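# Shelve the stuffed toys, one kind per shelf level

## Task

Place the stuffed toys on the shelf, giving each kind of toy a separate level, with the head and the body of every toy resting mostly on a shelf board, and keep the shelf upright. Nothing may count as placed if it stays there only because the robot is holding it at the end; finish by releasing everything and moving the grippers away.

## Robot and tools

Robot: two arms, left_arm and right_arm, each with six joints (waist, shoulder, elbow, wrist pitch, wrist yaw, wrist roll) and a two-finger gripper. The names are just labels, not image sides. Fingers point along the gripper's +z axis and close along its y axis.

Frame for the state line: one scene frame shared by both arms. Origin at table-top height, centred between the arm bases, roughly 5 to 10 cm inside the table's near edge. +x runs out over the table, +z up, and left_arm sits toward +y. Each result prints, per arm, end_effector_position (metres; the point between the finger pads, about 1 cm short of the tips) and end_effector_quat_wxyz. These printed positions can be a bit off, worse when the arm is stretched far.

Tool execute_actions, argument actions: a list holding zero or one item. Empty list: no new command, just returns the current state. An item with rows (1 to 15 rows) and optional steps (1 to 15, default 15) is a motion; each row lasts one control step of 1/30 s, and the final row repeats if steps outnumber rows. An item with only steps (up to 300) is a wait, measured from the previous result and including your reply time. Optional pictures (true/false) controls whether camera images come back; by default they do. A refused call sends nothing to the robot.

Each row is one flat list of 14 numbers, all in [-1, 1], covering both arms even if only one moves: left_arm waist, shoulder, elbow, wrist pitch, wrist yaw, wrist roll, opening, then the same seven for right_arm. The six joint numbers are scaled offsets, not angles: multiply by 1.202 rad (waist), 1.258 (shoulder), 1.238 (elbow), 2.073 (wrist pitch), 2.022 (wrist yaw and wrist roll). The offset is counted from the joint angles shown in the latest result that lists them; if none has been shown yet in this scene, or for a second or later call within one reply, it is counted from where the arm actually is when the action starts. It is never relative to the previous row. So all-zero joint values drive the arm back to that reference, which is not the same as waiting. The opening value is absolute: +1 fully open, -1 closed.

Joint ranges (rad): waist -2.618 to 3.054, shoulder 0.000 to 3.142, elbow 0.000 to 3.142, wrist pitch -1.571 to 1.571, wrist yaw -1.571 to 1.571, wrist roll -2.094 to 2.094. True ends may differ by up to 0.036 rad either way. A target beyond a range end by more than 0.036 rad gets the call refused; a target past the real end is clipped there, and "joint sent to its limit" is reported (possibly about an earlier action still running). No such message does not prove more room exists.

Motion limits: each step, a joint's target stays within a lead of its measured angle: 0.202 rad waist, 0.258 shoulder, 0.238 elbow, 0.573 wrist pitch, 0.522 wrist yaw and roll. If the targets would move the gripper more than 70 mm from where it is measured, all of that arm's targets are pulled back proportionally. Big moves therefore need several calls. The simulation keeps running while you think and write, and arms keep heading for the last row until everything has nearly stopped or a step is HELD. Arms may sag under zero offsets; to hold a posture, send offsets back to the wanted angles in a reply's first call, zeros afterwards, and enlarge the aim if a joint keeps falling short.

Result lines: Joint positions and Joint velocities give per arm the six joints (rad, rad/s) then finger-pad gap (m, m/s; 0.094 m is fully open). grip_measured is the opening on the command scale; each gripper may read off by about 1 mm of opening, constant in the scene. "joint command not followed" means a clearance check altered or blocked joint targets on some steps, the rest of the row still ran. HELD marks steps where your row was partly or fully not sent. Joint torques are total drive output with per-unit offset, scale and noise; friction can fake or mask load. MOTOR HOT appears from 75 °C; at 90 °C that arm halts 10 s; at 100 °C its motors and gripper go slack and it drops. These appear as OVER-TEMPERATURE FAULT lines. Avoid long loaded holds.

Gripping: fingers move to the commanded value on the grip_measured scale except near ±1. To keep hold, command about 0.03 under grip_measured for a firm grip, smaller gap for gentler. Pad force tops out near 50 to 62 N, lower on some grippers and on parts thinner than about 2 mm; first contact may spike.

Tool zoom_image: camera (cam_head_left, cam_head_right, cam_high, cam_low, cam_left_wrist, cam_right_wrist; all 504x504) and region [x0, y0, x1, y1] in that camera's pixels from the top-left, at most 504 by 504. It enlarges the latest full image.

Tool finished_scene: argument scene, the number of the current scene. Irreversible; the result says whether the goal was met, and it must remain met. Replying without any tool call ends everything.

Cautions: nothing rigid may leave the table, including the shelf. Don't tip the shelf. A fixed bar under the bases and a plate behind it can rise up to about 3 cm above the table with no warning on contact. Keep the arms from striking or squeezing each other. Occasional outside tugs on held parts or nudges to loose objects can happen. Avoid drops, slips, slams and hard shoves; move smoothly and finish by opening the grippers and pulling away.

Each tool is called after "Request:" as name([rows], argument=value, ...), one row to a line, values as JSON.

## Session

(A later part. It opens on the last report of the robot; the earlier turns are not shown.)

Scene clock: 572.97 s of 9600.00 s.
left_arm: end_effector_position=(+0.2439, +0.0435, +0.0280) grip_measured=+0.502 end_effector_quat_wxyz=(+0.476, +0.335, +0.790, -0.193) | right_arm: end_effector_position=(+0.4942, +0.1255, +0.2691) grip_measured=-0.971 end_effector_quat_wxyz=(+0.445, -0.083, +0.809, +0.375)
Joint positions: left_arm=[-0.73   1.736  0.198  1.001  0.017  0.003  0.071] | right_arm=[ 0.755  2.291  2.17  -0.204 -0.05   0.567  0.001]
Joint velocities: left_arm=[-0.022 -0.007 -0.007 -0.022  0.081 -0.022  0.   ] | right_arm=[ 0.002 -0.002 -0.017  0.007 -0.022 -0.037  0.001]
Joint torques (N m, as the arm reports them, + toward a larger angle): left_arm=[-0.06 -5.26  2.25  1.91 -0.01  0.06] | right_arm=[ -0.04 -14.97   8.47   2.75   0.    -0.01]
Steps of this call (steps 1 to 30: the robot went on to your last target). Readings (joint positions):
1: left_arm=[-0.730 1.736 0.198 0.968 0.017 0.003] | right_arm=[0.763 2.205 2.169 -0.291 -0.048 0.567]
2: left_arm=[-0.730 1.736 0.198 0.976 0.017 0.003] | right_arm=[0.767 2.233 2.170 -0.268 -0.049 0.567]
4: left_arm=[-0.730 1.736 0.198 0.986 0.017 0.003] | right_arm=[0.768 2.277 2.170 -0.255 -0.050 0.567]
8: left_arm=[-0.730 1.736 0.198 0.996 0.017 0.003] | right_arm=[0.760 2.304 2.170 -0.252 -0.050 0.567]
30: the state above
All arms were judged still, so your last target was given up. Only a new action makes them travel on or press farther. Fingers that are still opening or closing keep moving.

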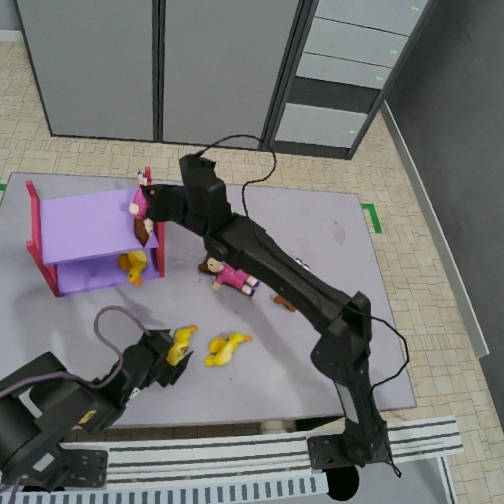

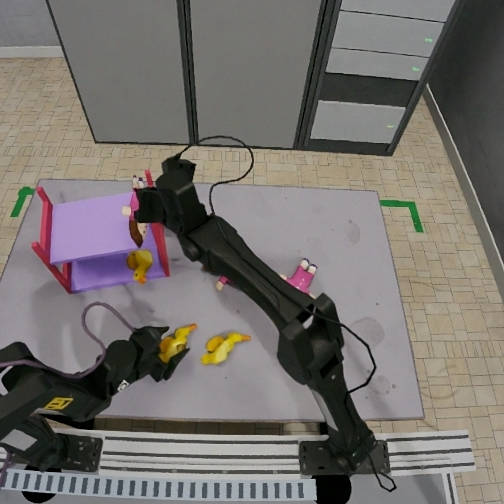

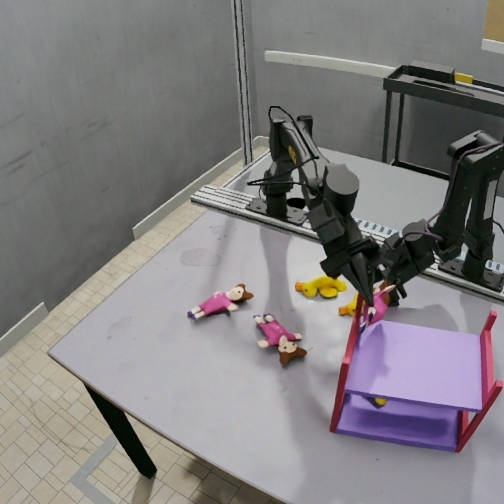

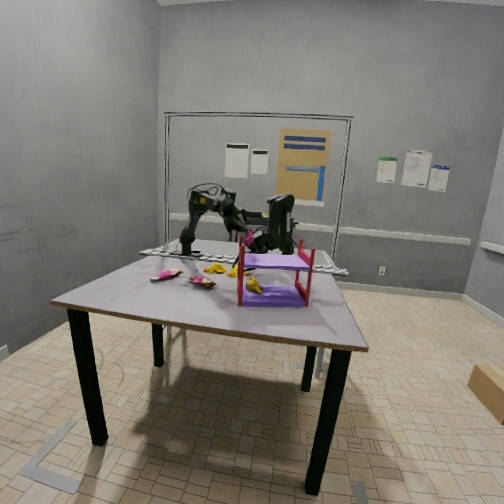

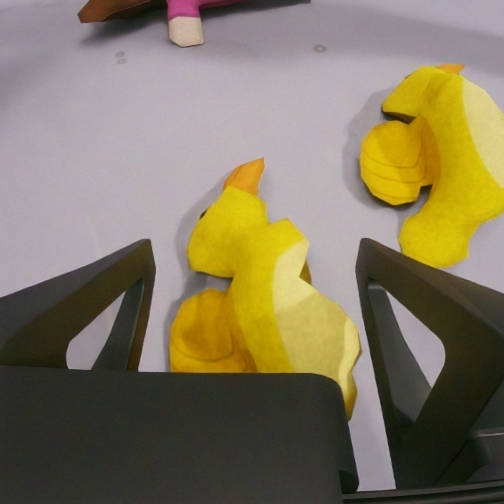

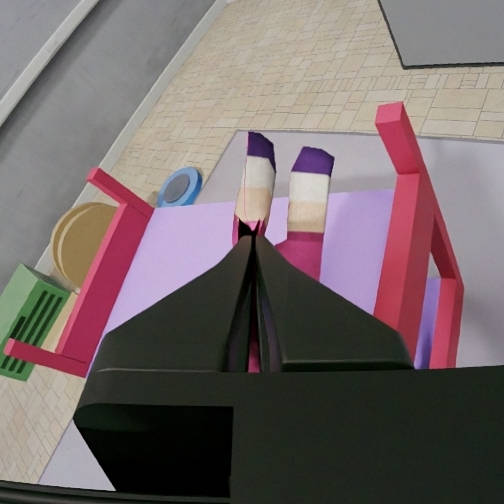

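Request:
execute_actions([
  {"rows": [[0, 0.024, 0, 0.014, 0, 0, 0.5, 0.027, -0.02, 0.04, 0.02, 0, 0, -1], [0, 0.024, 0, 0.014, 0, 0, 0.5, 0.054, -0.01, 0.07, 0.03, 0, 0, -1], [0, 0.024, 0, 0.014, 0, 0, 0.5, 0.054, 0.01, 0.093, 0.04, 0, 0, -1], [0, 0.024, 0, 0.014, 0, 0, 0.5, 0.054, 0.03, 0.093, 0.05, 0, 0, -1], [0, 0.024, 0, 0.014, 0, 0, 0.5, 0.054, 0.05, 0.093, 0.055, 0, 0, -1], [0, 0.024, 0, 0.014, 0, 0, -1, 0.054, 0.07, 0.093, 0.06, 0, 0, -1], [0, 0.024, 0, 0.014, 0, 0, -1, 0.054, 0.09, 0.093, 0.065, 0, 0, -1], [0, 0.024, 0, 0.014, 0, 0, -1, 0.054, 0.11, 0.093, 0.07, 0, 0, -1], [0, 0.024, 0, 0.014, 0, 0, -1, 0.054, 0.134, 0.093, 0.0743, 0, 0, -1]], "steps": 15},
], pictures=false)

Request:
execute_actions([
  {"steps": 25},
])

Scene clock: 586.13 s of 9600.00 s.
left_arm: end_effector_position=(+0.2436, +0.0439, +0.0238) grip_measured=-0.957 end_effector_quat_wxyz=(+0.472, +0.336, +0.792, -0.191) | right_arm: end_effector_position=(+0.4830, +0.1888, +0.2644) grip_measured=-0.971 end_effector_quat_wxyz=(+0.474, -0.112, +0.763, +0.425)
Joint positions: left_arm=[-0.73   1.758  0.198  1.015  0.017  0.003  0.002] | right_arm=[ 0.83   2.442  2.283 -0.029 -0.053  0.562  0.001]
Joint velocities: left_arm=[-0.002 -0.007 -0.022 -0.066  0.037 -0.095  0.002] | right_arm=[ 0.007 -0.017 -0.012  0.022  0.022 -0.066  0.   ]
Joint torques (N m, as the arm reports them, + toward a larger angle): left_arm=[-0.14 -4.81  2.78  1.74  0.   -0.03] | right_arm=[ -0.73 -12.28   7.08   2.27   0.02   0.04]
Steps of this call (steps 1 to 120: nothing new was sent; then 8.67 s passed at rest; steps 121 to 135: all 15 steps of this action). Readings (joint positions):
121: left_arm=[-0.730 1.739 0.198 1.003 0.017 0.003] | right_arm=[0.757 2.291 2.173 -0.203 -0.050 0.567]
122: left_arm=[-0.730 1.744 0.198 1.006 0.017 0.003] | right_arm=[0.762 2.293 2.183 -0.204 -0.049 0.567]
124: left_arm=[-0.730 1.754 0.198 1.006 0.017 0.003] | right_arm=[0.779 2.309 2.225 -0.190 -0.048 0.567]
128: left_arm=[-0.730 1.758 0.198 1.006 0.017 0.003] | right_arm=[0.819 2.348 2.274 -0.109 -0.048 0.567]
135: the state above

Scene clock: 586.97 s of 9600.00 s.
left_arm: end_effector_position=(+0.2436, +0.0439, +0.0238) grip_measured=-0.957 end_effector_quat_wxyz=(+0.472, +0.336, +0.792, -0.191) | right_arm: end_effector_position=(+0.4832, +0.1886, +0.2644) grip_measured=-0.971 end_effector_quat_wxyz=(+0.474, -0.111, +0.763, +0.425)
Joint positions: left_arm=[-0.73   1.758  0.198  1.015  0.017  0.003  0.002] | right_arm=[ 0.83   2.442  2.283 -0.029 -0.053  0.563  0.001]
Joint velocities: left_arm=[ 0.007  0.002 -0.012  0.007  0.007 -0.007 -0.001] | right_arm=[ 0.012 -0.022  0.007  0.007  0.022 -0.051 -0.002]
Joint torques (N m, as the arm reports them, + toward a larger angle): left_arm=[-0.06 -4.81  2.72  1.77 -0.01 -0.01] | right_arm=[ -0.73 -12.27   7.05   2.27   0.02   0.04]
Steps of this call (steps 1 to 15: the robot went on to your last target; steps 16 to 25: nothing new was sent). Readings (joint positions):
1: left_arm=[-0.730 1.758 0.198 1.015 0.017 0.003] | right_arm=[0.830 2.442 2.283 -0.029 -0.053 0.562]
2: left_arm=[-0.730 1.758 0.198 1.015 0.017 0.003] | right_arm=[0.830 2.442 2.283 -0.029 -0.053 0.563]
4: left_arm=[-0.730 1.758 0.198 1.015 0.017 0.003] | right_arm=[0.830 2.442 2.283 -0.029 -0.053 0.563]
8: left_arm=[-0.730 1.758 0.198 1.015 0.017 0.003] | right_arm=[0.830 2.442 2.283 -0.029 -0.053 0.563]
25: the state above
All arms were judged still, so your last target was given up. Only a new action makes them travel on or press farther. Fingers that are still opening or closing keep moving.

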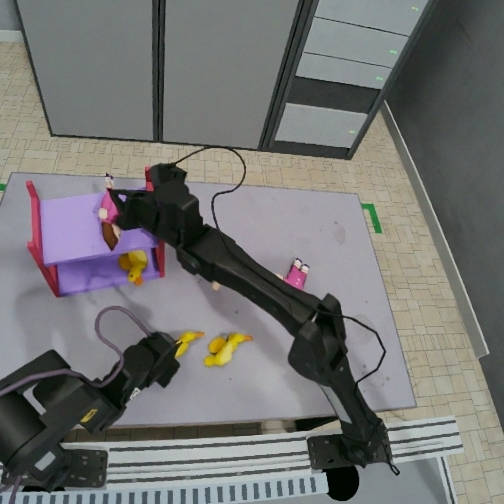

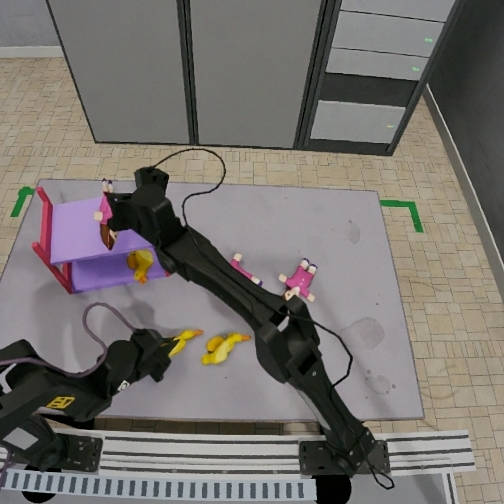

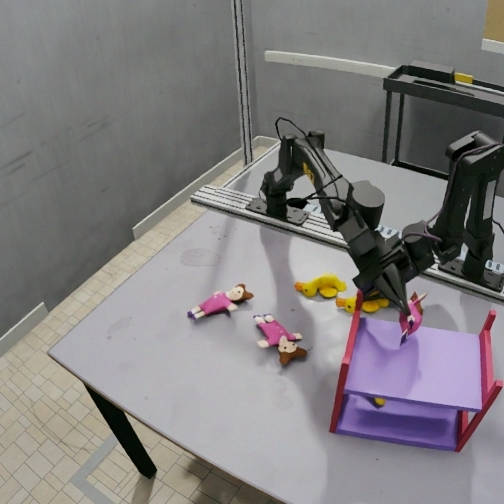

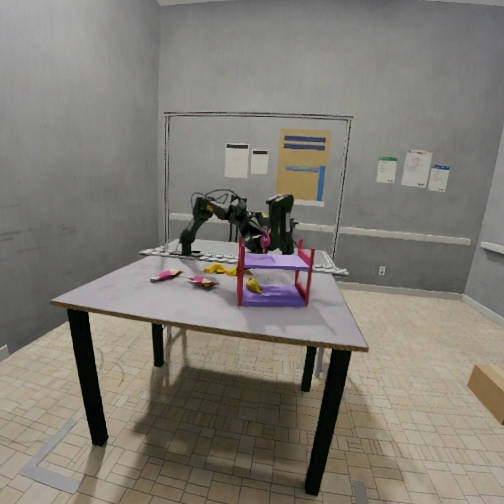

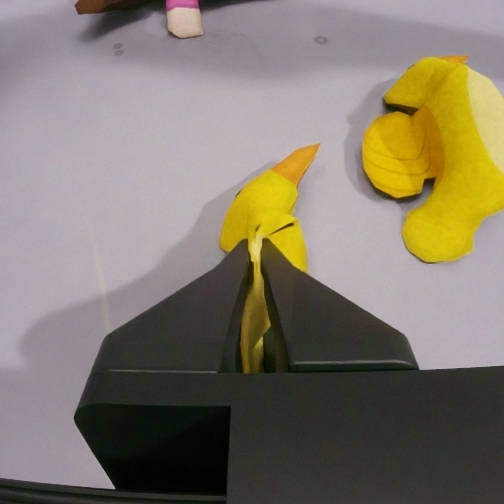

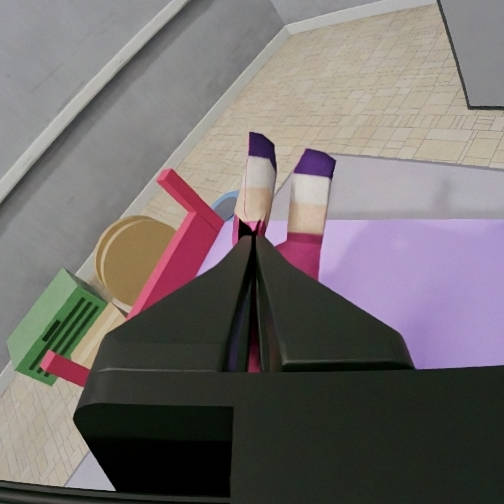

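Request:
execute_actions(actions=[])

Scene clock: 601.13 s of 9600.00 s.
left_arm: end_effector_position=(+0.2436, +0.0439, +0.0238) grip_measured=-0.957 end_effector_quat_wxyz=(+0.472, +0.336, +0.792, -0.191) | right_arm: end_effector_position=(+0.4832, +0.1886, +0.2644) grip_measured=-0.971 end_effector_quat_wxyz=(+0.474, -0.111, +0.763, +0.425)
Joint positions: left_arm=[-0.73   1.758  0.198  1.015  0.017  0.003  0.002] | right_arm=[ 0.83   2.442  2.283 -0.029 -0.053  0.563  0.001]
Joint velocities: left_arm=[ 0.012 -0.007  0.002 -0.037 -0.081  0.066  0.   ] | right_arm=[ 0.007  0.022 -0.002  0.051  0.037 -0.051  0.   ]
Joint torques (N m, as the arm reports them, + toward a larger angle): left_arm=[-0.01 -4.91  2.77  1.77 -0.01 -0.01] | right_arm=[ -0.74 -12.26   7.05   2.27   0.03   0.04]
Steps of this call (steps 1 to 110: nothing new was sent; then 10.50 s passed at rest). Readings (joint positions):
1: left_arm=[-0.730 1.758 0.198 1.015 0.017 0.003] | right_arm=[0.830 2.442 2.283 -0.029 -0.053 0.563]
2: left_arm=[-0.730 1.758 0.198 1.015 0.017 0.003] | right_arm=[0.830 2.442 2.283 -0.029 -0.053 0.563]
4: left_arm=[-0.730 1.758 0.198 1.015 0.017 0.003] | right_arm=[0.830 2.442 2.283 -0.029 -0.053 0.563]
8: left_arm=[-0.730 1.758 0.198 1.015 0.017 0.003] | right_arm=[0.830 2.442 2.283 -0.029 -0.053 0.563]
110: the state above

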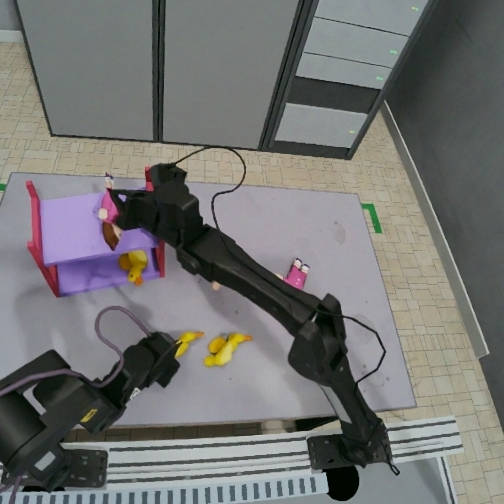

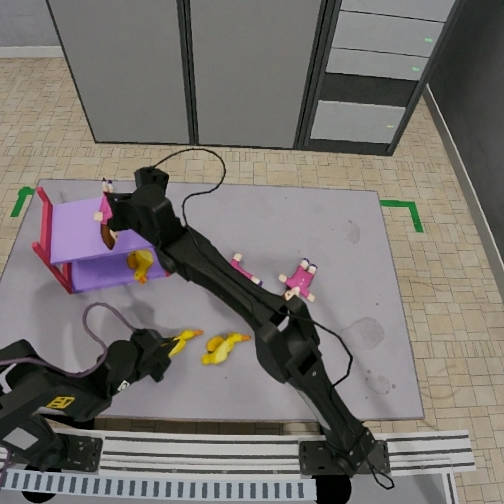

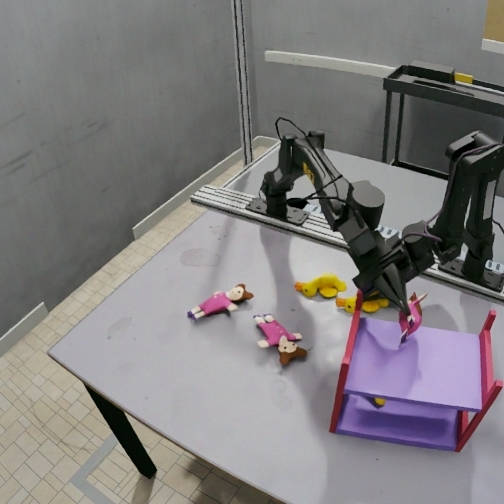

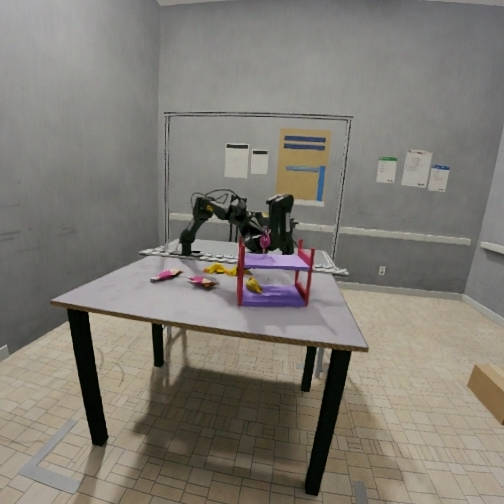

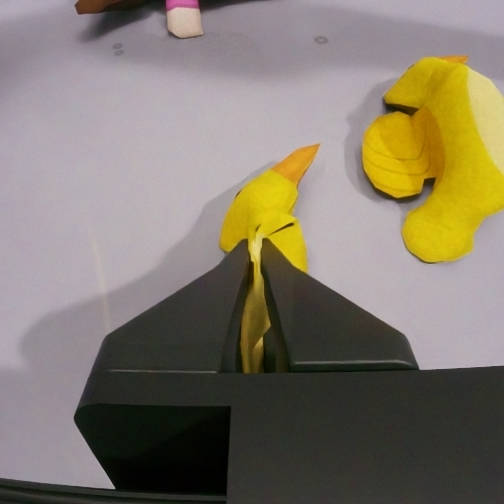

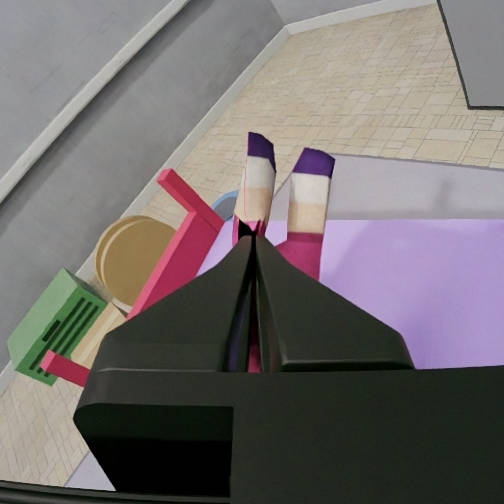

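Request:
execute_actions([
  {"rows": [[0,-0.03,0,0,0,0,-1, 0,0,0,0,0,0,-0.6],[0,-0.06,-0.005,-0.004,0,0,-1, 0,0,0,0,0,0,-0.2],[0,-0.09,-0.008,-0.007,0,0,-1, 0,0,0,0,0,0,0.2],[0,-0.12,-0.01,-0.01,0,0,-1, 0,0,0,0,0,0,0.3],[0,-0.15,-0.013,-0.012,0,0,-1, 0,0,0,0,0,0,0.3],[0,-0.16,-0.013,-0.012,0,0,-1, 0,0,0,0,0,0,0.3]], "steps": 15},
])

Scene clock: 637.83 s of 9600.00 s.
left_arm: end_effector_position=(+0.2505, +0.0356, +0.0814) grip_measured=-0.957 end_effector_quat_wxyz=(+0.536, +0.320, +0.751, -0.217) | right_arm: end_effector_position=(+0.4833, +0.1887, +0.2653) grip_measured=+0.298 end_effector_quat_wxyz=(+0.475, -0.111, +0.762, +0.426)
Joint positions: left_arm=[-0.73   1.568  0.198  0.987  0.017  0.003  0.002] | right_arm=[ 0.83   2.442  2.283 -0.026 -0.053  0.563  0.061]
Joint velocities: left_arm=[-0.022 -0.022  0.002 -0.007  0.095 -0.022 -0.   ] | right_arm=[-0.022 -0.032 -0.012  0.022 -0.022 -0.007  0.001]
Joint torques (N m, as the arm reports them, + toward a larger angle): left_arm=[-0.1  -5.94  2.53  1.73 -0.02 -0.02] | right_arm=[  0.06 -13.59   6.91   2.46   0.    -0.01]
Steps of this call (steps 1 to 90: nothing new was sent; then 33.20 s passed at rest; steps 91 to 105: all 15 steps of this action). Readings (joint positions):
91: left_arm=[-0.730 1.756 0.198 1.014 0.017 0.003] | right_arm=[0.830 2.442 2.283 -0.028 -0.053 0.563]
92: left_arm=[-0.730 1.748 0.198 1.008 0.017 0.003] | right_arm=[0.830 2.442 2.283 -0.026 -0.053 0.563]
94: left_arm=[-0.730 1.700 0.198 0.988 0.017 0.003] | right_arm=[0.830 2.442 2.283 -0.026 -0.053 0.563]
98: left_arm=[-0.730 1.580 0.198 0.987 0.017 0.003] | right_arm=[0.830 2.442 2.283 -0.026 -0.053 0.563]
105: the state above

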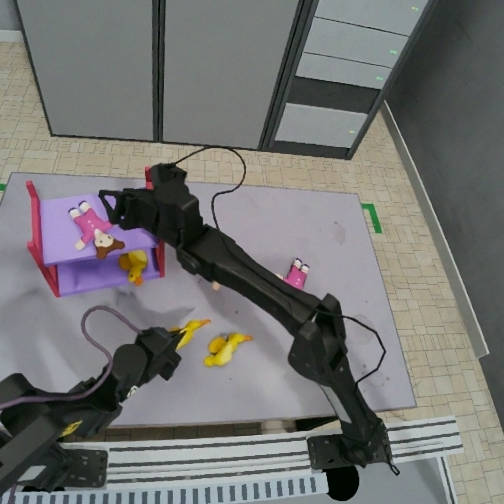

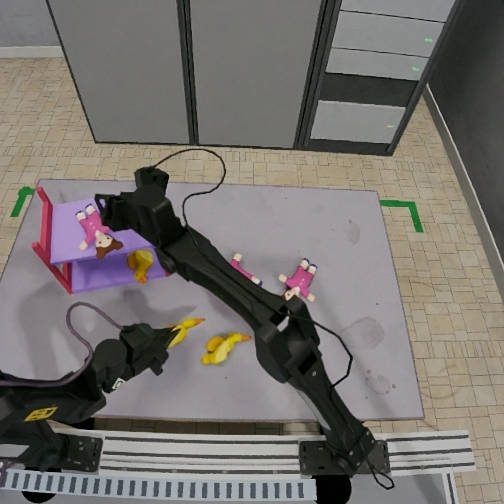

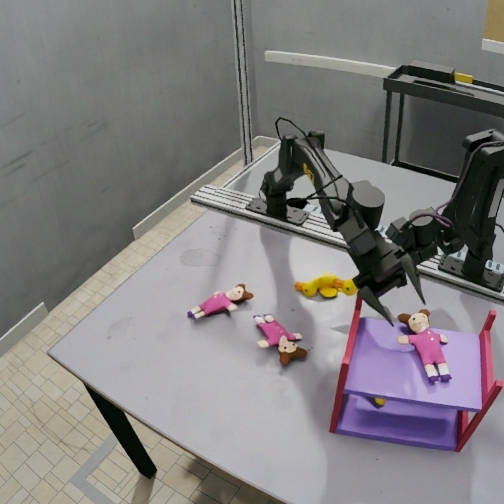

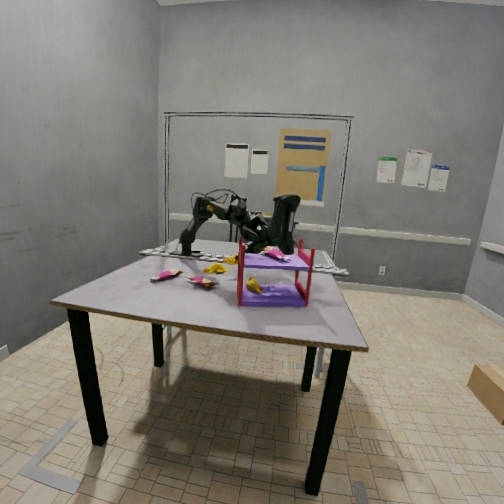

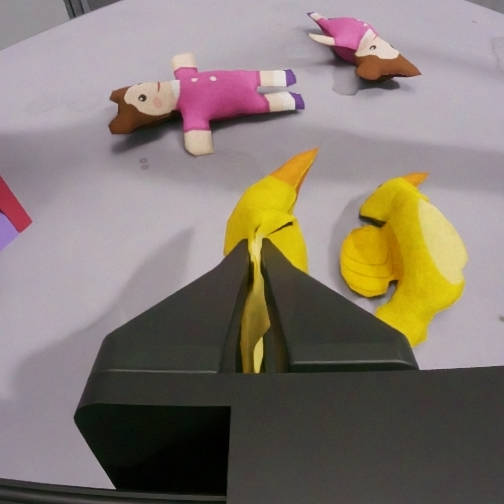

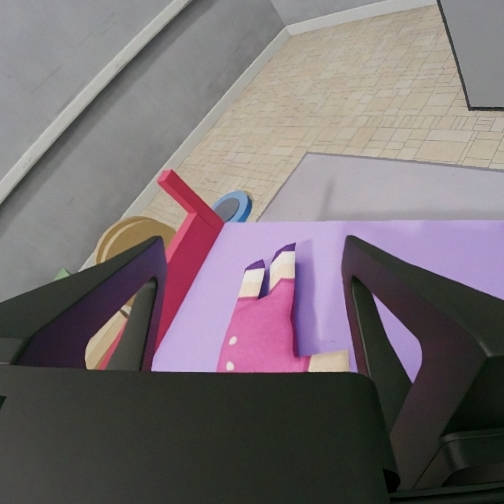

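Request:
execute_actions([
  {"rows": [[0.045,0,0,0,0,0,-1, 0,-0.03,0,0,0,0,0.3],[0.09,0,0,0,0,0,-1, 0,-0.06,0,0,0,0,0.3],[0.135,0,0,0,0,0,-1, 0,-0.09,0,0,0,0,0.3],[0.18,0,0,0,0,0,-1, 0,-0.12,0,0,0,0,0.3],[0.225,0,0,0,0,0,-1, 0,-0.15,0,0,0,0,0.3],[0.27,0,0,0,0,0,-1, 0,-0.18,0,0,0,0,0.3],[0.315,0,0,0,0,0,-1, 0,-0.21,0,0,0,0,0.3],[0.36,0,0,0,0,0,-1, 0,-0.24,0,0,0,0,0.3],[0.405,0,-0.005,-0.003,0,0,-1, 0,-0.26,0,0,0,0,0.3],[0.45,0,-0.01,-0.006,0,0,-1, 0,-0.26,0,0,0,0,0.3],[0.495,0,-0.015,-0.008,0,0,-1, 0,-0.26,0,0,0,0,0.3],[0.54,0,-0.02,-0.01,0,0,-1, 0,-0.26,0,0,0,0,0.3],[0.585,0,-0.025,-0.01,0,0,-1, 0,-0.26,0,0,0,0,0.3],[0.63,0,-0.025,-0.01,0,0,-1, 0,-0.26,0,0,0,0,0.3],[0.68,0,-0.025,-0.01,0,0,-1, 0,-0.26,0,0,0,0,0.3]], "steps": 15},
], pictures=false)

Request:
execute_actions([
  {"steps": 20},
], pictures=false)

Scene clock: 656.90 s of 9600.00 s.
left_arm: end_effector_position=(+0.3503, +0.2627, +0.0771) grip_measured=-0.957 end_effector_quat_wxyz=(+0.571, +0.029, +0.820, -0.031) | right_arm: end_effector_position=(+0.4449, +0.1445, +0.4304) grip_measured=+0.298 end_effector_quat_wxyz=(+0.542, -0.103, +0.683, +0.478)
Joint positions: left_arm=[-0.017  1.568  0.189  0.979  0.019  0.003  0.002] | right_arm=[ 0.83   2.183  2.272 -0.041 -0.053  0.563  0.061]
Joint velocities: left_arm=[ 1.57   0.022 -0.095 -0.11   0.007 -0.007  0.001] | right_arm=[ 0.002 -0.696  0.002  0.022  0.007 -0.022 -0.001]
Joint torques (N m, as the arm reports them, + toward a larger angle): left_arm=[ 0.47 -4.77  2.39  1.68 -0.02 -0.02] | right_arm=[  0.06 -13.4    7.42   2.57   0.01  -0.01]
Steps of this call (steps 1 to 15: the robot went on to your last target; steps 16 to 90: nothing new was sent; then 15.57 s passed at rest; steps 91 to 105: all 15 steps of this action). Readings (joint positions):
91: left_arm=[-0.725 1.568 0.198 0.987 0.020 0.003] | right_arm=[0.830 2.442 2.283 -0.026 -0.053 0.563]
92: left_arm=[-0.707 1.568 0.198 0.987 0.025 0.003] | right_arm=[0.830 2.438 2.283 -0.027 -0.053 0.563]
94: left_arm=[-0.625 1.568 0.198 0.987 0.030 0.003] | right_arm=[0.830 2.418 2.274 -0.037 -0.053 0.563]
98: left_arm=[-0.399 1.568 0.198 0.987 0.025 0.003] | right_arm=[0.830 2.350 2.272 -0.043 -0.053 0.563]
105: the state above

Scene clock: 657.57 s of 9600.00 s.
left_arm: end_effector_position=(+0.3461, +0.3025, +0.0694) grip_measured=-0.957 end_effector_quat_wxyz=(+0.561, -0.020, +0.828, +0.003) | right_arm: end_effector_position=(+0.4280, +0.1253, +0.4855) grip_measured=+0.298 end_effector_quat_wxyz=(+0.570, -0.098, +0.644, +0.500)
Joint positions: left_arm=[0.09  1.568 0.178 0.965 0.006 0.003 0.002] | right_arm=[ 0.83   2.111  2.28  -0.015 -0.053  0.563  0.061]
Joint velocities: left_arm=[ 0.027  0.007 -0.007  0.051 -0.037  0.037  0.001] | right_arm=[ 0.007  0.012 -0.022  0.007 -0.007  0.037  0.   ]
Joint torques (N m, as the arm reports them, + toward a larger angle): left_arm=[-0.27 -4.74  2.83  1.69  0.11  0.  ] | right_arm=[  0.05 -10.52   6.59   2.27   0.01   0.  ]
Steps of this call (steps 1 to 20: the robot went on to your last target). Readings (joint positions):
1: left_arm=[0.033 1.568 0.186 0.976 0.015 0.003] | right_arm=[0.830 2.161 2.272 -0.038 -0.053 0.563]
2: left_arm=[0.067 1.568 0.183 0.974 0.009 0.003] | right_arm=[0.830 2.141 2.272 -0.031 -0.053 0.563]
4: left_arm=[0.090 1.568 0.180 0.969 0.004 0.003] | right_arm=[0.830 2.115 2.276 -0.018 -0.053 0.563]
8: left_arm=[0.090 1.568 0.178 0.965 0.006 0.003] | right_arm=[0.830 2.106 2.280 -0.005 -0.053 0.563]
20: the state above

Request:
execute_actions([
  {"rows": [[0,0.011,0.014,-0.002,0,0,-1, -0.1,0,0,0,0,0,0.3],[0,0.022,0.027,-0.004,0,0,-1, -0.2,0,0,0,0,0,0.3],[0,0.034,0.041,-0.005,0,0,-1, -0.3,0,0,0,0,0,0.3],[0,0.045,0.055,-0.007,0,0,-1, -0.4,0,0,-0.05,0,0,0.3],[0,0.056,0.068,-0.009,0,0,-1, -0.493,0,0,-0.1,0,0,0.3],[0,0.067,0.082,-0.01,0,0,-1, -0.493,0,-0.03,-0.15,0.026,0.088,0.5],[0,0.079,0.096,-0.012,0,0,-1, -0.493,0,-0.06,-0.2,0.026,0.088,0.5],[0,0.09,0.109,-0.014,0,0,-1, -0.493,0,-0.09,-0.25,0.026,0.088,0.5],[0,0.101,0.123,-0.016,0,0,-1, -0.493,0,-0.12,-0.3,0.026,0.088,0.5],[0,0.112,0.137,-0.017,0,0,-1, -0.493,0,-0.15,-0.35,0.026,0.088,0.5],[0,0.124,0.15,-0.019,0,0,-1, -0.493,0,-0.18,-0.4,0.026,0.088,0.5],[0,0.135,0.164,-0.021,0,0,-1, -0.493,0,-0.21,-0.45,0.026,0.088,0.5],[0,0.146,0.178,-0.023,0,0,-1, -0.493,0,-0.24,-0.5,0.026,0.088,0.5],[0,0.157,0.191,-0.024,0,0,-1, -0.493,0,-0.27,-0.55,0.026,0.088,0.5],[0,0.1685,0.205,-0.026,0,0,-1, -0.493,0,-0.293,-0.568,0.026,0.088,0.5]], "steps": 15},
], pictures=false)

Request:
execute_actions([
  {"steps": 20},
])

Scene clock: 692.40 s of 9600.00 s.
left_arm: end_effector_position=(+0.3909, +0.3042, +0.0587) grip_measured=-0.957 end_effector_quat_wxyz=(+0.544, -0.020, +0.839, +0.002) | right_arm: end_effector_position=(+0.5873, -0.0925, +0.3356) grip_measured=+0.498 end_effector_quat_wxyz=(+0.500, +0.097, +0.801, +0.313)
Joint positions: left_arm=[0.09  1.749 0.364 0.921 0.006 0.003 0.002] | right_arm=[ 0.402  2.111  2.132 -0.322 -0.042  0.654  0.07 ]
Joint velocities: left_arm=[-0.017  0.408  0.471 -0.11   0.081  0.007 -0.   ] | right_arm=[-0.632 -0.007 -0.75  -0.886 -0.066  0.198 -0.   ]
Joint torques (N m, as the arm reports them, + toward a larger angle): left_arm=[-0.14 -6.    6.79  1.76  0.04 -0.04] | right_arm=[  0.16 -11.2    6.2    2.25   0.14   0.01]
Steps of this call (steps 1 to 15: the robot went on to your last target; steps 16 to 90: nothing new was sent; then 31.33 s passed at rest; steps 91 to 105: all 15 steps of this action). Readings (joint positions):
91: left_arm=[0.090 1.568 0.178 0.965 0.006 0.003] | right_arm=[0.820 2.111 2.280 -0.015 -0.057 0.563]
92: left_arm=[0.090 1.570 0.178 0.965 0.006 0.003] | right_arm=[0.805 2.111 2.280 -0.015 -0.065 0.563]
94: left_arm=[0.090 1.589 0.186 0.962 0.006 0.003] | right_arm=[0.746 2.111 2.280 -0.021 -0.067 0.563]
98: left_arm=[0.090 1.651 0.241 0.942 0.006 0.003] | right_arm=[0.595 2.111 2.268 -0.107 -0.056 0.603]
105: the state above

Scene clock: 693.07 s of 9600.00 s.
left_arm: end_effector_position=(+0.3981, +0.3043, +0.0561) grip_measured=-0.957 end_effector_quat_wxyz=(+0.540, -0.020, +0.841, +0.001) | right_arm: end_effector_position=(+0.4492, -0.2358, +0.1134) grip_measured=+0.498 end_effector_quat_wxyz=(+0.088, +0.251, +0.962, +0.060)
Joint positions: left_arm=[0.09  1.776 0.395 0.908 0.007 0.003 0.002] | right_arm=[ 0.233  2.111  1.915 -1.153 -0.017  0.734  0.07 ]
Joint velocities: left_arm=[ 0.012  0.017 -0.012 -0.051  0.007  0.007 -0.   ] | right_arm=[-0.002  0.012  0.012 -0.139 -0.007  0.051 -0.001]
Joint torques (N m, as the arm reports them, + toward a larger angle): left_arm=[ 0.01 -6.48  6.54  1.69 -0.03  0.01] | right_arm=[  0.36 -10.43   6.08   1.04   0.12   0.02]
Steps of this call (steps 1 to 20: the robot went on to your last target). Readings (joint positions):
1: left_arm=[0.090 1.762 0.378 0.917 0.006 0.003] | right_arm=[0.380 2.111 2.107 -0.355 -0.041 0.660]
2: left_arm=[0.090 1.771 0.388 0.915 0.006 0.003] | right_arm=[0.359 2.111 2.082 -0.392 -0.040 0.665]
4: left_arm=[0.090 1.776 0.395 0.912 0.007 0.003] | right_arm=[0.320 2.111 2.036 -0.477 -0.037 0.677]
8: left_arm=[0.090 1.776 0.395 0.910 0.007 0.003] | right_arm=[0.262 2.111 1.966 -0.698 -0.030 0.698]
20: the state above

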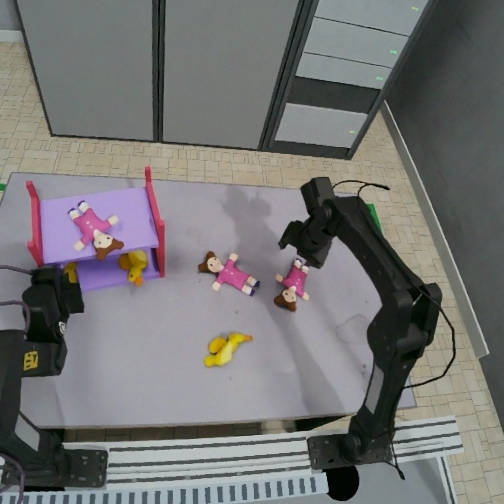

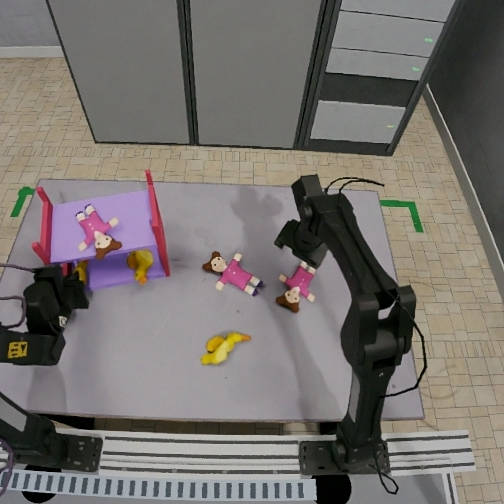

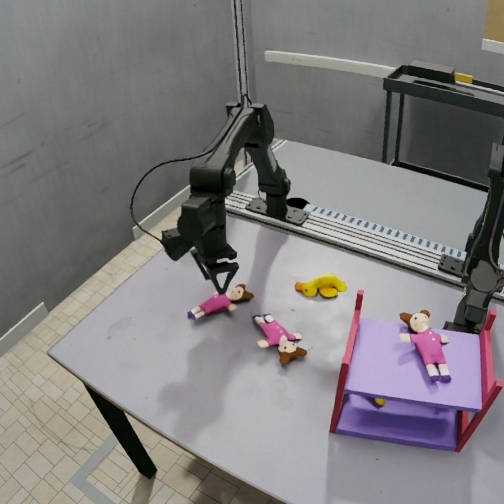

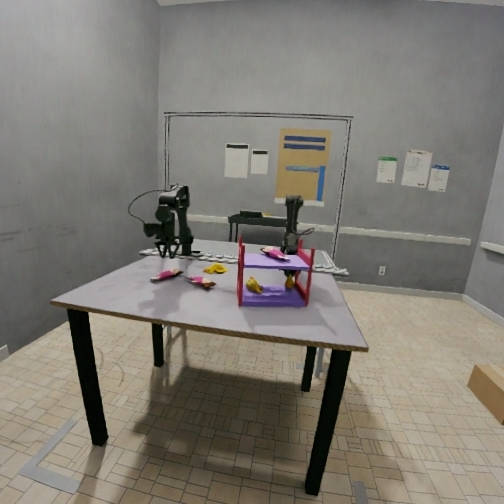

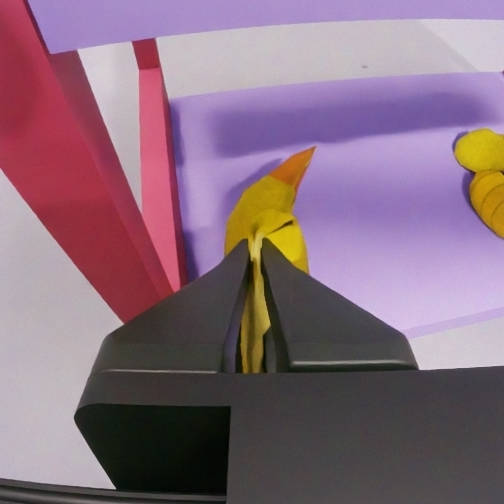

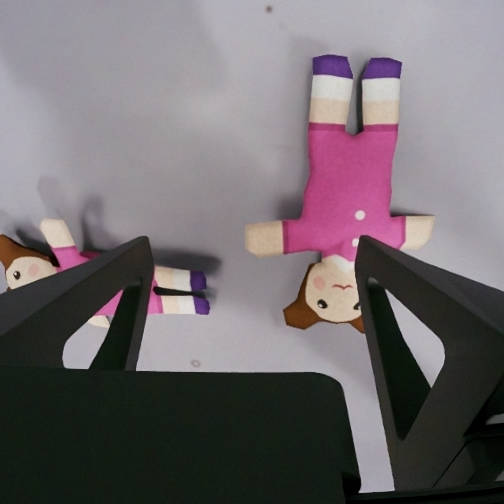

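Request:
execute_actions([
  {"rows": [[-0.02,0,0,0,0,0,-1, -0.03,0,-0.02,0.01,0,-0.02,1],[-0.04,0,0,0,0,0,-1, -0.06,0,-0.04,0.02,0,-0.04,1],[-0.06,0,0,0,0,0,-1, -0.09,-0.005,-0.06,0.03,0,-0.061,1],[-0.083,0,0,0,0,0,-1, -0.104,-0.01,-0.08,0.04,0,-0.061,1],[-0.083,0,0.005,0,0,0,-1, -0.104,-0.012,-0.1,0.05,0,-0.061,1],[-0.083,0,0.01,0,0,0,-1, -0.104,-0.014,-0.12,0.06,0,-0.061,1],[-0.083,0,0.015,0,0,0,-1, -0.104,-0.016,-0.14,0.07,0,-0.061,1],[-0.083,0,0.02,0,0,0,-1, -0.104,-0.018,-0.16,0.08,0,-0.061,1],[-0.083,0,0.025,0,0,0,-1, -0.104,-0.02,-0.18,0.09,0,-0.061,1],[-0.083,0,0.025,0,0,0,-1, -0.104,-0.023,-0.2,0.1,0,-0.061,1],[-0.083,0,0.025,0,0,0,-1, -0.104,-0.023,-0.22,0.11,0,-0.061,1],[-0.083,0,0.025,0,0,0,-1, -0.104,-0.023,-0.24,0.12,0,-0.061,1],[-0.083,0,0.025,0,0,0,-1, -0.104,-0.023,-0.26,0.13,0,-0.061,1],[-0.083,0,0.025,0,0,0,-1, -0.104,-0.023,-0.273,0.139,0,-0.061,1]], "steps": 15},
], pictures=false)

Request:
execute_actions([
  {"steps": 15},
])

Scene clock: 716.13 s of 9600.00 s.
left_arm: end_effector_position=(+0.3977, +0.2650, +0.0565) grip_measured=-0.957 end_effector_quat_wxyz=(+0.540, +0.023, +0.841, -0.024) | right_arm: end_effector_position=(+0.4235, -0.2986, +0.0304) grip_measured=+1.000 end_effector_quat_wxyz=(+0.044, +0.263, +0.963, +0.030)
Joint positions: left_arm=[-0.007  1.776  0.395  0.907  0.008  0.003  0.002] | right_arm=[ 0.1    2.111  1.601 -0.945 -0.018  0.623  0.094]
Joint velocities: left_arm=[ 0.002  0.017 -0.002 -0.022 -0.037  0.022 -0.002] | right_arm=[ 0.1   -0.017 -0.491  0.33   0.022 -0.066  0.   ]
Joint torques (N m, as the arm reports them, + toward a larger angle): left_arm=[-0.39 -6.89  6.05  1.69  0.02  0.  ] | right_arm=[  0.17 -12.38   6.14   1.22   0.02  -0.08]
Steps of this call (steps 1 to 30: the robot went on to your last target; steps 31 to 90: nothing new was sent; then 19.57 s passed at rest; steps 91 to 105: all 15 steps of this action). Readings (joint positions):
91: left_arm=[0.089 1.776 0.395 0.907 0.007 0.003] | right_arm=[0.231 2.111 1.912 -1.174 -0.017 0.731]
92: left_arm=[0.083 1.776 0.395 0.907 0.007 0.003] | right_arm=[0.224 2.111 1.905 -1.164 -0.019 0.719]
94: left_arm=[0.052 1.776 0.395 0.907 0.004 0.003] | right_arm=[0.189 2.111 1.873 -1.131 -0.024 0.683]
98: left_arm=[-0.006 1.776 0.395 0.907 0.008 0.003] | right_arm=[0.099 2.111 1.769 -1.065 -0.021 0.645]
105: the state above

Scene clock: 716.63 s of 9600.00 s.
left_arm: end_effector_position=(+0.3977, +0.2650, +0.0565) grip_measured=-0.957 end_effector_quat_wxyz=(+0.540, +0.023, +0.841, -0.024) | right_arm: end_effector_position=(+0.4328, -0.2963, +0.0267) grip_measured=+1.000 end_effector_quat_wxyz=(+0.065, +0.258, +0.963, +0.038)
Joint positions: left_arm=[-0.007  1.776  0.395  0.907  0.008  0.003  0.002] | right_arm=[ 0.104  2.111  1.58  -0.879 -0.018  0.618  0.094]
Joint velocities: left_arm=[ 0.012  0.017  0.022 -0.022  0.066  0.022  0.   ] | right_arm=[ 0.002 -0.017  0.017 -0.022 -0.007 -0.007  0.   ]
Joint torques (N m, as the arm reports them, + toward a larger angle): left_arm=[-0.26 -6.88  6.12  1.67 -0.01  0.  ] | right_arm=[  0.46 -12.35   5.5    1.18   0.01  -0.09]
Steps of this call (steps 1 to 15: the robot went on to your last target). Readings (joint positions):
1: left_arm=[-0.007 1.776 0.395 0.907 0.008 0.003] | right_arm=[0.103 2.111 1.588 -0.934 -0.018 0.622]
2: left_arm=[-0.007 1.776 0.395 0.907 0.008 0.003] | right_arm=[0.104 2.111 1.581 -0.927 -0.018 0.621]
4: left_arm=[-0.007 1.776 0.395 0.907 0.008 0.003] | right_arm=[0.104 2.111 1.580 -0.912 -0.018 0.620]
8: left_arm=[-0.007 1.776 0.395 0.907 0.008 0.003] | right_arm=[0.104 2.111 1.580 -0.889 -0.018 0.618]
15: the state above

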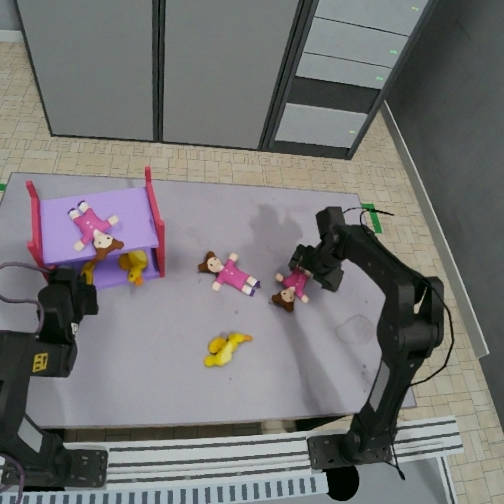

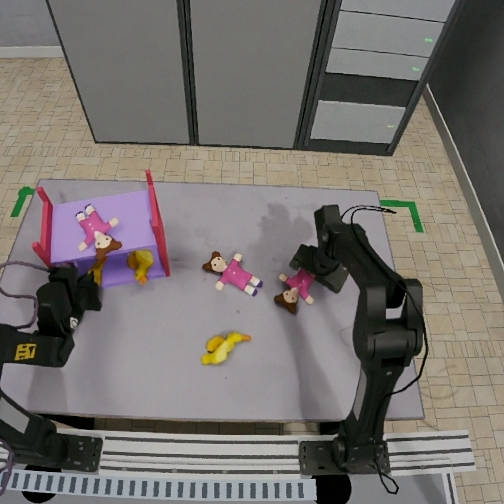

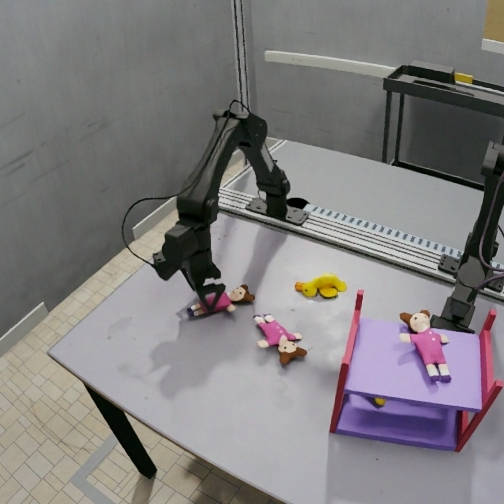

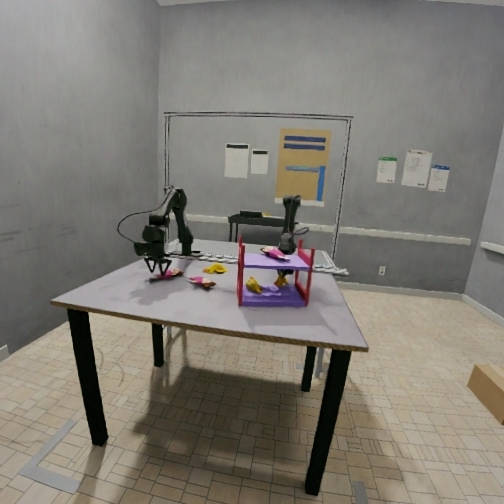

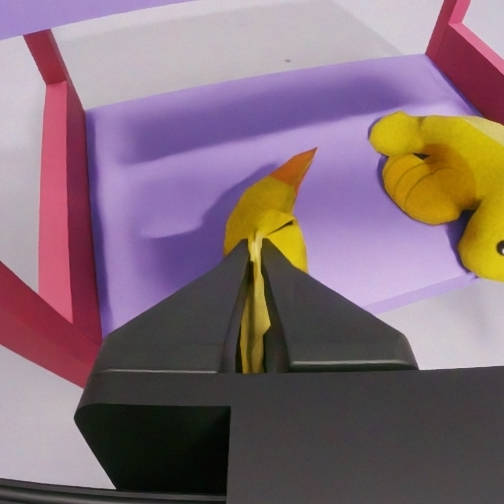

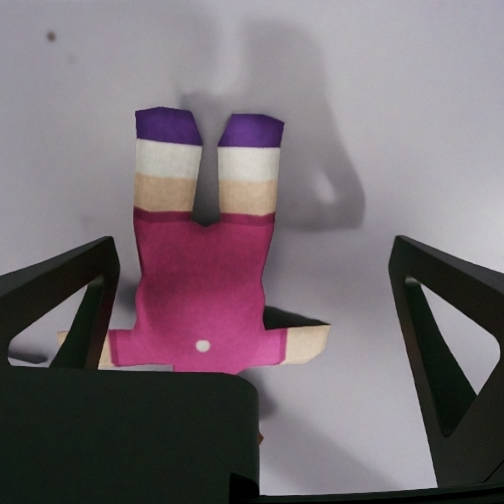

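Request:
execute_actions([
  {"rows": [[0,0.009,0.03,-0.003,0,0,-1, 0,0,0,0,0,0,0.5],[0,0.018,0.047,-0.006,0,0,-1, 0,0,0,0,0,0,0.1],[0,0.026,0.064,-0.008,0,0,-1, 0,0,0,0,0,0,-0.3],[0,0.035,0.081,-0.011,0,0,-1, 0,0,0,0,0,0,-0.6],[0,0.044,0.098,-0.014,0,0,-1, 0,0,0,0,0,0,-0.8],[0,0.053,0.115,-0.017,0,0,-1, 0,0,0,0,0,0,-1],[0,0.062,0.132,-0.02,0,0,-1, 0,0,0,0,0,0,-1],[0,0.07,0.149,-0.022,0,0,-1, 0,0,0,0,0,0,-1],[0,0.079,0.166,-0.025,0,0,-1, 0,0,0,0,0,0,-1],[0,0.088,0.183,-0.028,0,0,-1, 0,0,0,0,0,0,-1],[0,0.097,0.2,-0.031,0,0,-1, 0,0,0,0,0,0,-1],[0,0.106,0.217,-0.034,0,0,-1, 0,0,0,0,0,0,-1],[0,0.114,0.234,-0.036,0,0,-1, 0,0,0,0,0,0,-1],[0,0.123,0.251,-0.039,0,0,-1, 0,0,0,0,0,0,-1],[0,0.132,0.267,-0.042,0,0,-1, 0,0,0,0,0,0,-1]], "steps": 15},
], pictures=false)

Request:
execute_actions([
  {"steps": 12},
])

Scene clock: 738.10 s of 9600.00 s.
left_arm: end_effector_position=(+0.4644, +0.2616, +0.0748) grip_measured=-0.957 end_effector_quat_wxyz=(+0.562, +0.022, +0.826, -0.024) | right_arm: end_effector_position=(+0.4333, -0.2962, +0.0268) grip_measured=-0.982 end_effector_quat_wxyz=(+0.066, +0.258, +0.963, +0.038)
Joint positions: left_arm=[-0.007  1.918  0.653  0.843  0.008  0.003  0.002] | right_arm=[ 0.104  2.111  1.58  -0.877 -0.018  0.617  0.001]
Joint velocities: left_arm=[-0.012  0.33   0.598 -0.139 -0.037 -0.007 -0.001] | right_arm=[-0.012  0.007  0.007 -0.007  0.037  0.022  0.   ]
Joint torques (N m, as the arm reports them, + toward a larger angle): left_arm=[ 0.   -8.56  7.08  1.65  0.    0.01] | right_arm=[  0.05 -10.14   5.72   1.     0.    -0.01]
Steps of this call (steps 1 to 15: the robot went on to your last target; steps 16 to 90: nothing new was sent; then 17.97 s passed at rest; steps 91 to 105: all 15 steps of this action). Readings (joint positions):
91: left_arm=[-0.007 1.776 0.395 0.906 0.008 0.003] | right_arm=[0.104 2.111 1.580 -0.877 -0.018 0.617]
92: left_arm=[-0.007 1.778 0.397 0.904 0.008 0.003] | right_arm=[0.104 2.111 1.580 -0.877 -0.018 0.617]
94: left_arm=[-0.007 1.794 0.418 0.894 0.008 0.003] | right_arm=[0.104 2.111 1.580 -0.877 -0.018 0.617]
98: left_arm=[-0.007 1.843 0.502 0.873 0.008 0.003] | right_arm=[0.104 2.111 1.580 -0.877 -0.018 0.617]
105: the state above

Scene clock: 738.50 s of 9600.00 s.
left_arm: end_effector_position=(+0.4716, +0.2612, +0.0727) grip_measured=-0.957 end_effector_quat_wxyz=(+0.559, +0.021, +0.829, -0.024) | right_arm: end_effector_position=(+0.4333, -0.2962, +0.0268) grip_measured=-0.982 end_effector_quat_wxyz=(+0.066, +0.258, +0.963, +0.038)
Joint positions: left_arm=[-0.007  1.941  0.686  0.826  0.008  0.001  0.002] | right_arm=[ 0.104  2.111  1.58  -0.877 -0.018  0.617  0.001]
Joint velocities: left_arm=[-0.007  0.007  0.002 -0.007 -0.007 -0.022 -0.   ] | right_arm=[ 0.022 -0.022 -0.022  0.095 -0.022 -0.007  0.   ]
Joint torques (N m, as the arm reports them, + toward a larger angle): left_arm=[-0.1  -9.12  7.23  1.62 -0.01  0.04] | right_arm=[  0.04 -10.14   5.69   1.01   0.    -0.01]
Steps of this call (steps 1 to 12: the robot went on to your last target). Readings (joint positions):
1: left_arm=[-0.007 1.928 0.670 0.836 0.008 0.002] | right_arm=[0.104 2.111 1.580 -0.877 -0.018 0.617]
2: left_arm=[-0.007 1.937 0.679 0.831 0.008 0.001] | right_arm=[0.104 2.111 1.580 -0.877 -0.018 0.617]
4: left_arm=[-0.007 1.941 0.685 0.828 0.008 0.001] | right_arm=[0.104 2.111 1.580 -0.877 -0.018 0.617]
8: left_arm=[-0.007 1.941 0.686 0.826 0.008 0.001] | right_arm=[0.104 2.111 1.580 -0.877 -0.018 0.617]
12: the state above

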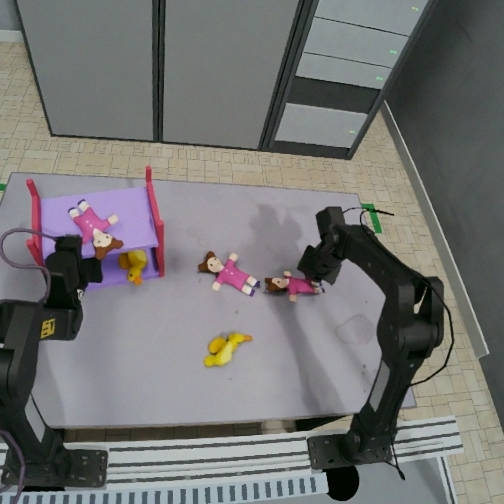

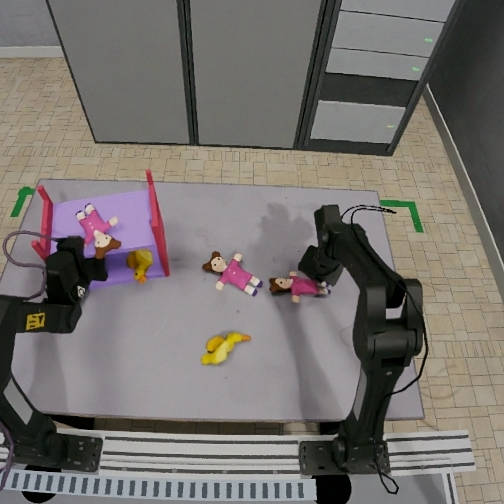

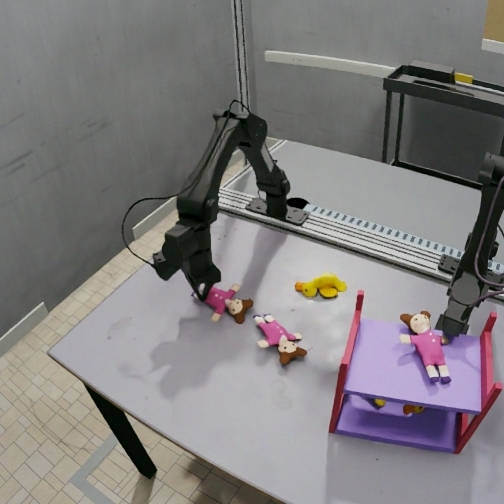

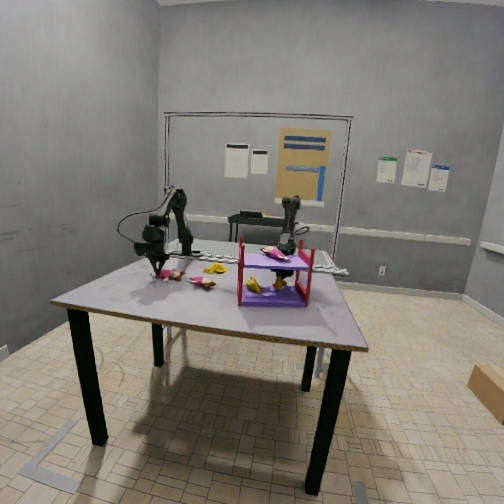

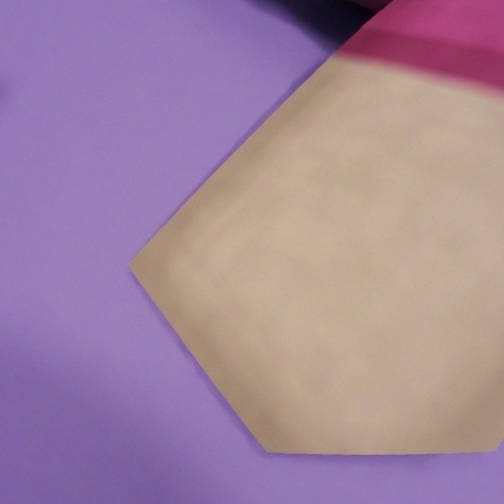

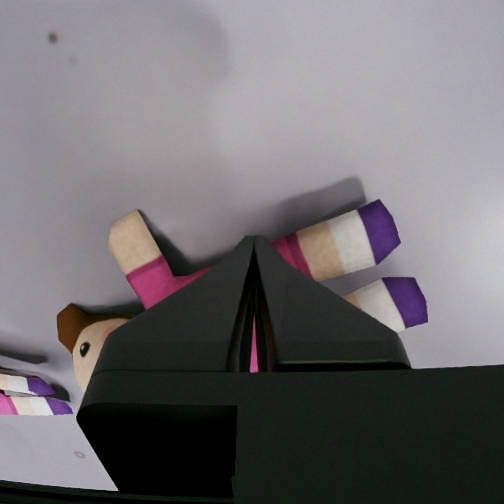

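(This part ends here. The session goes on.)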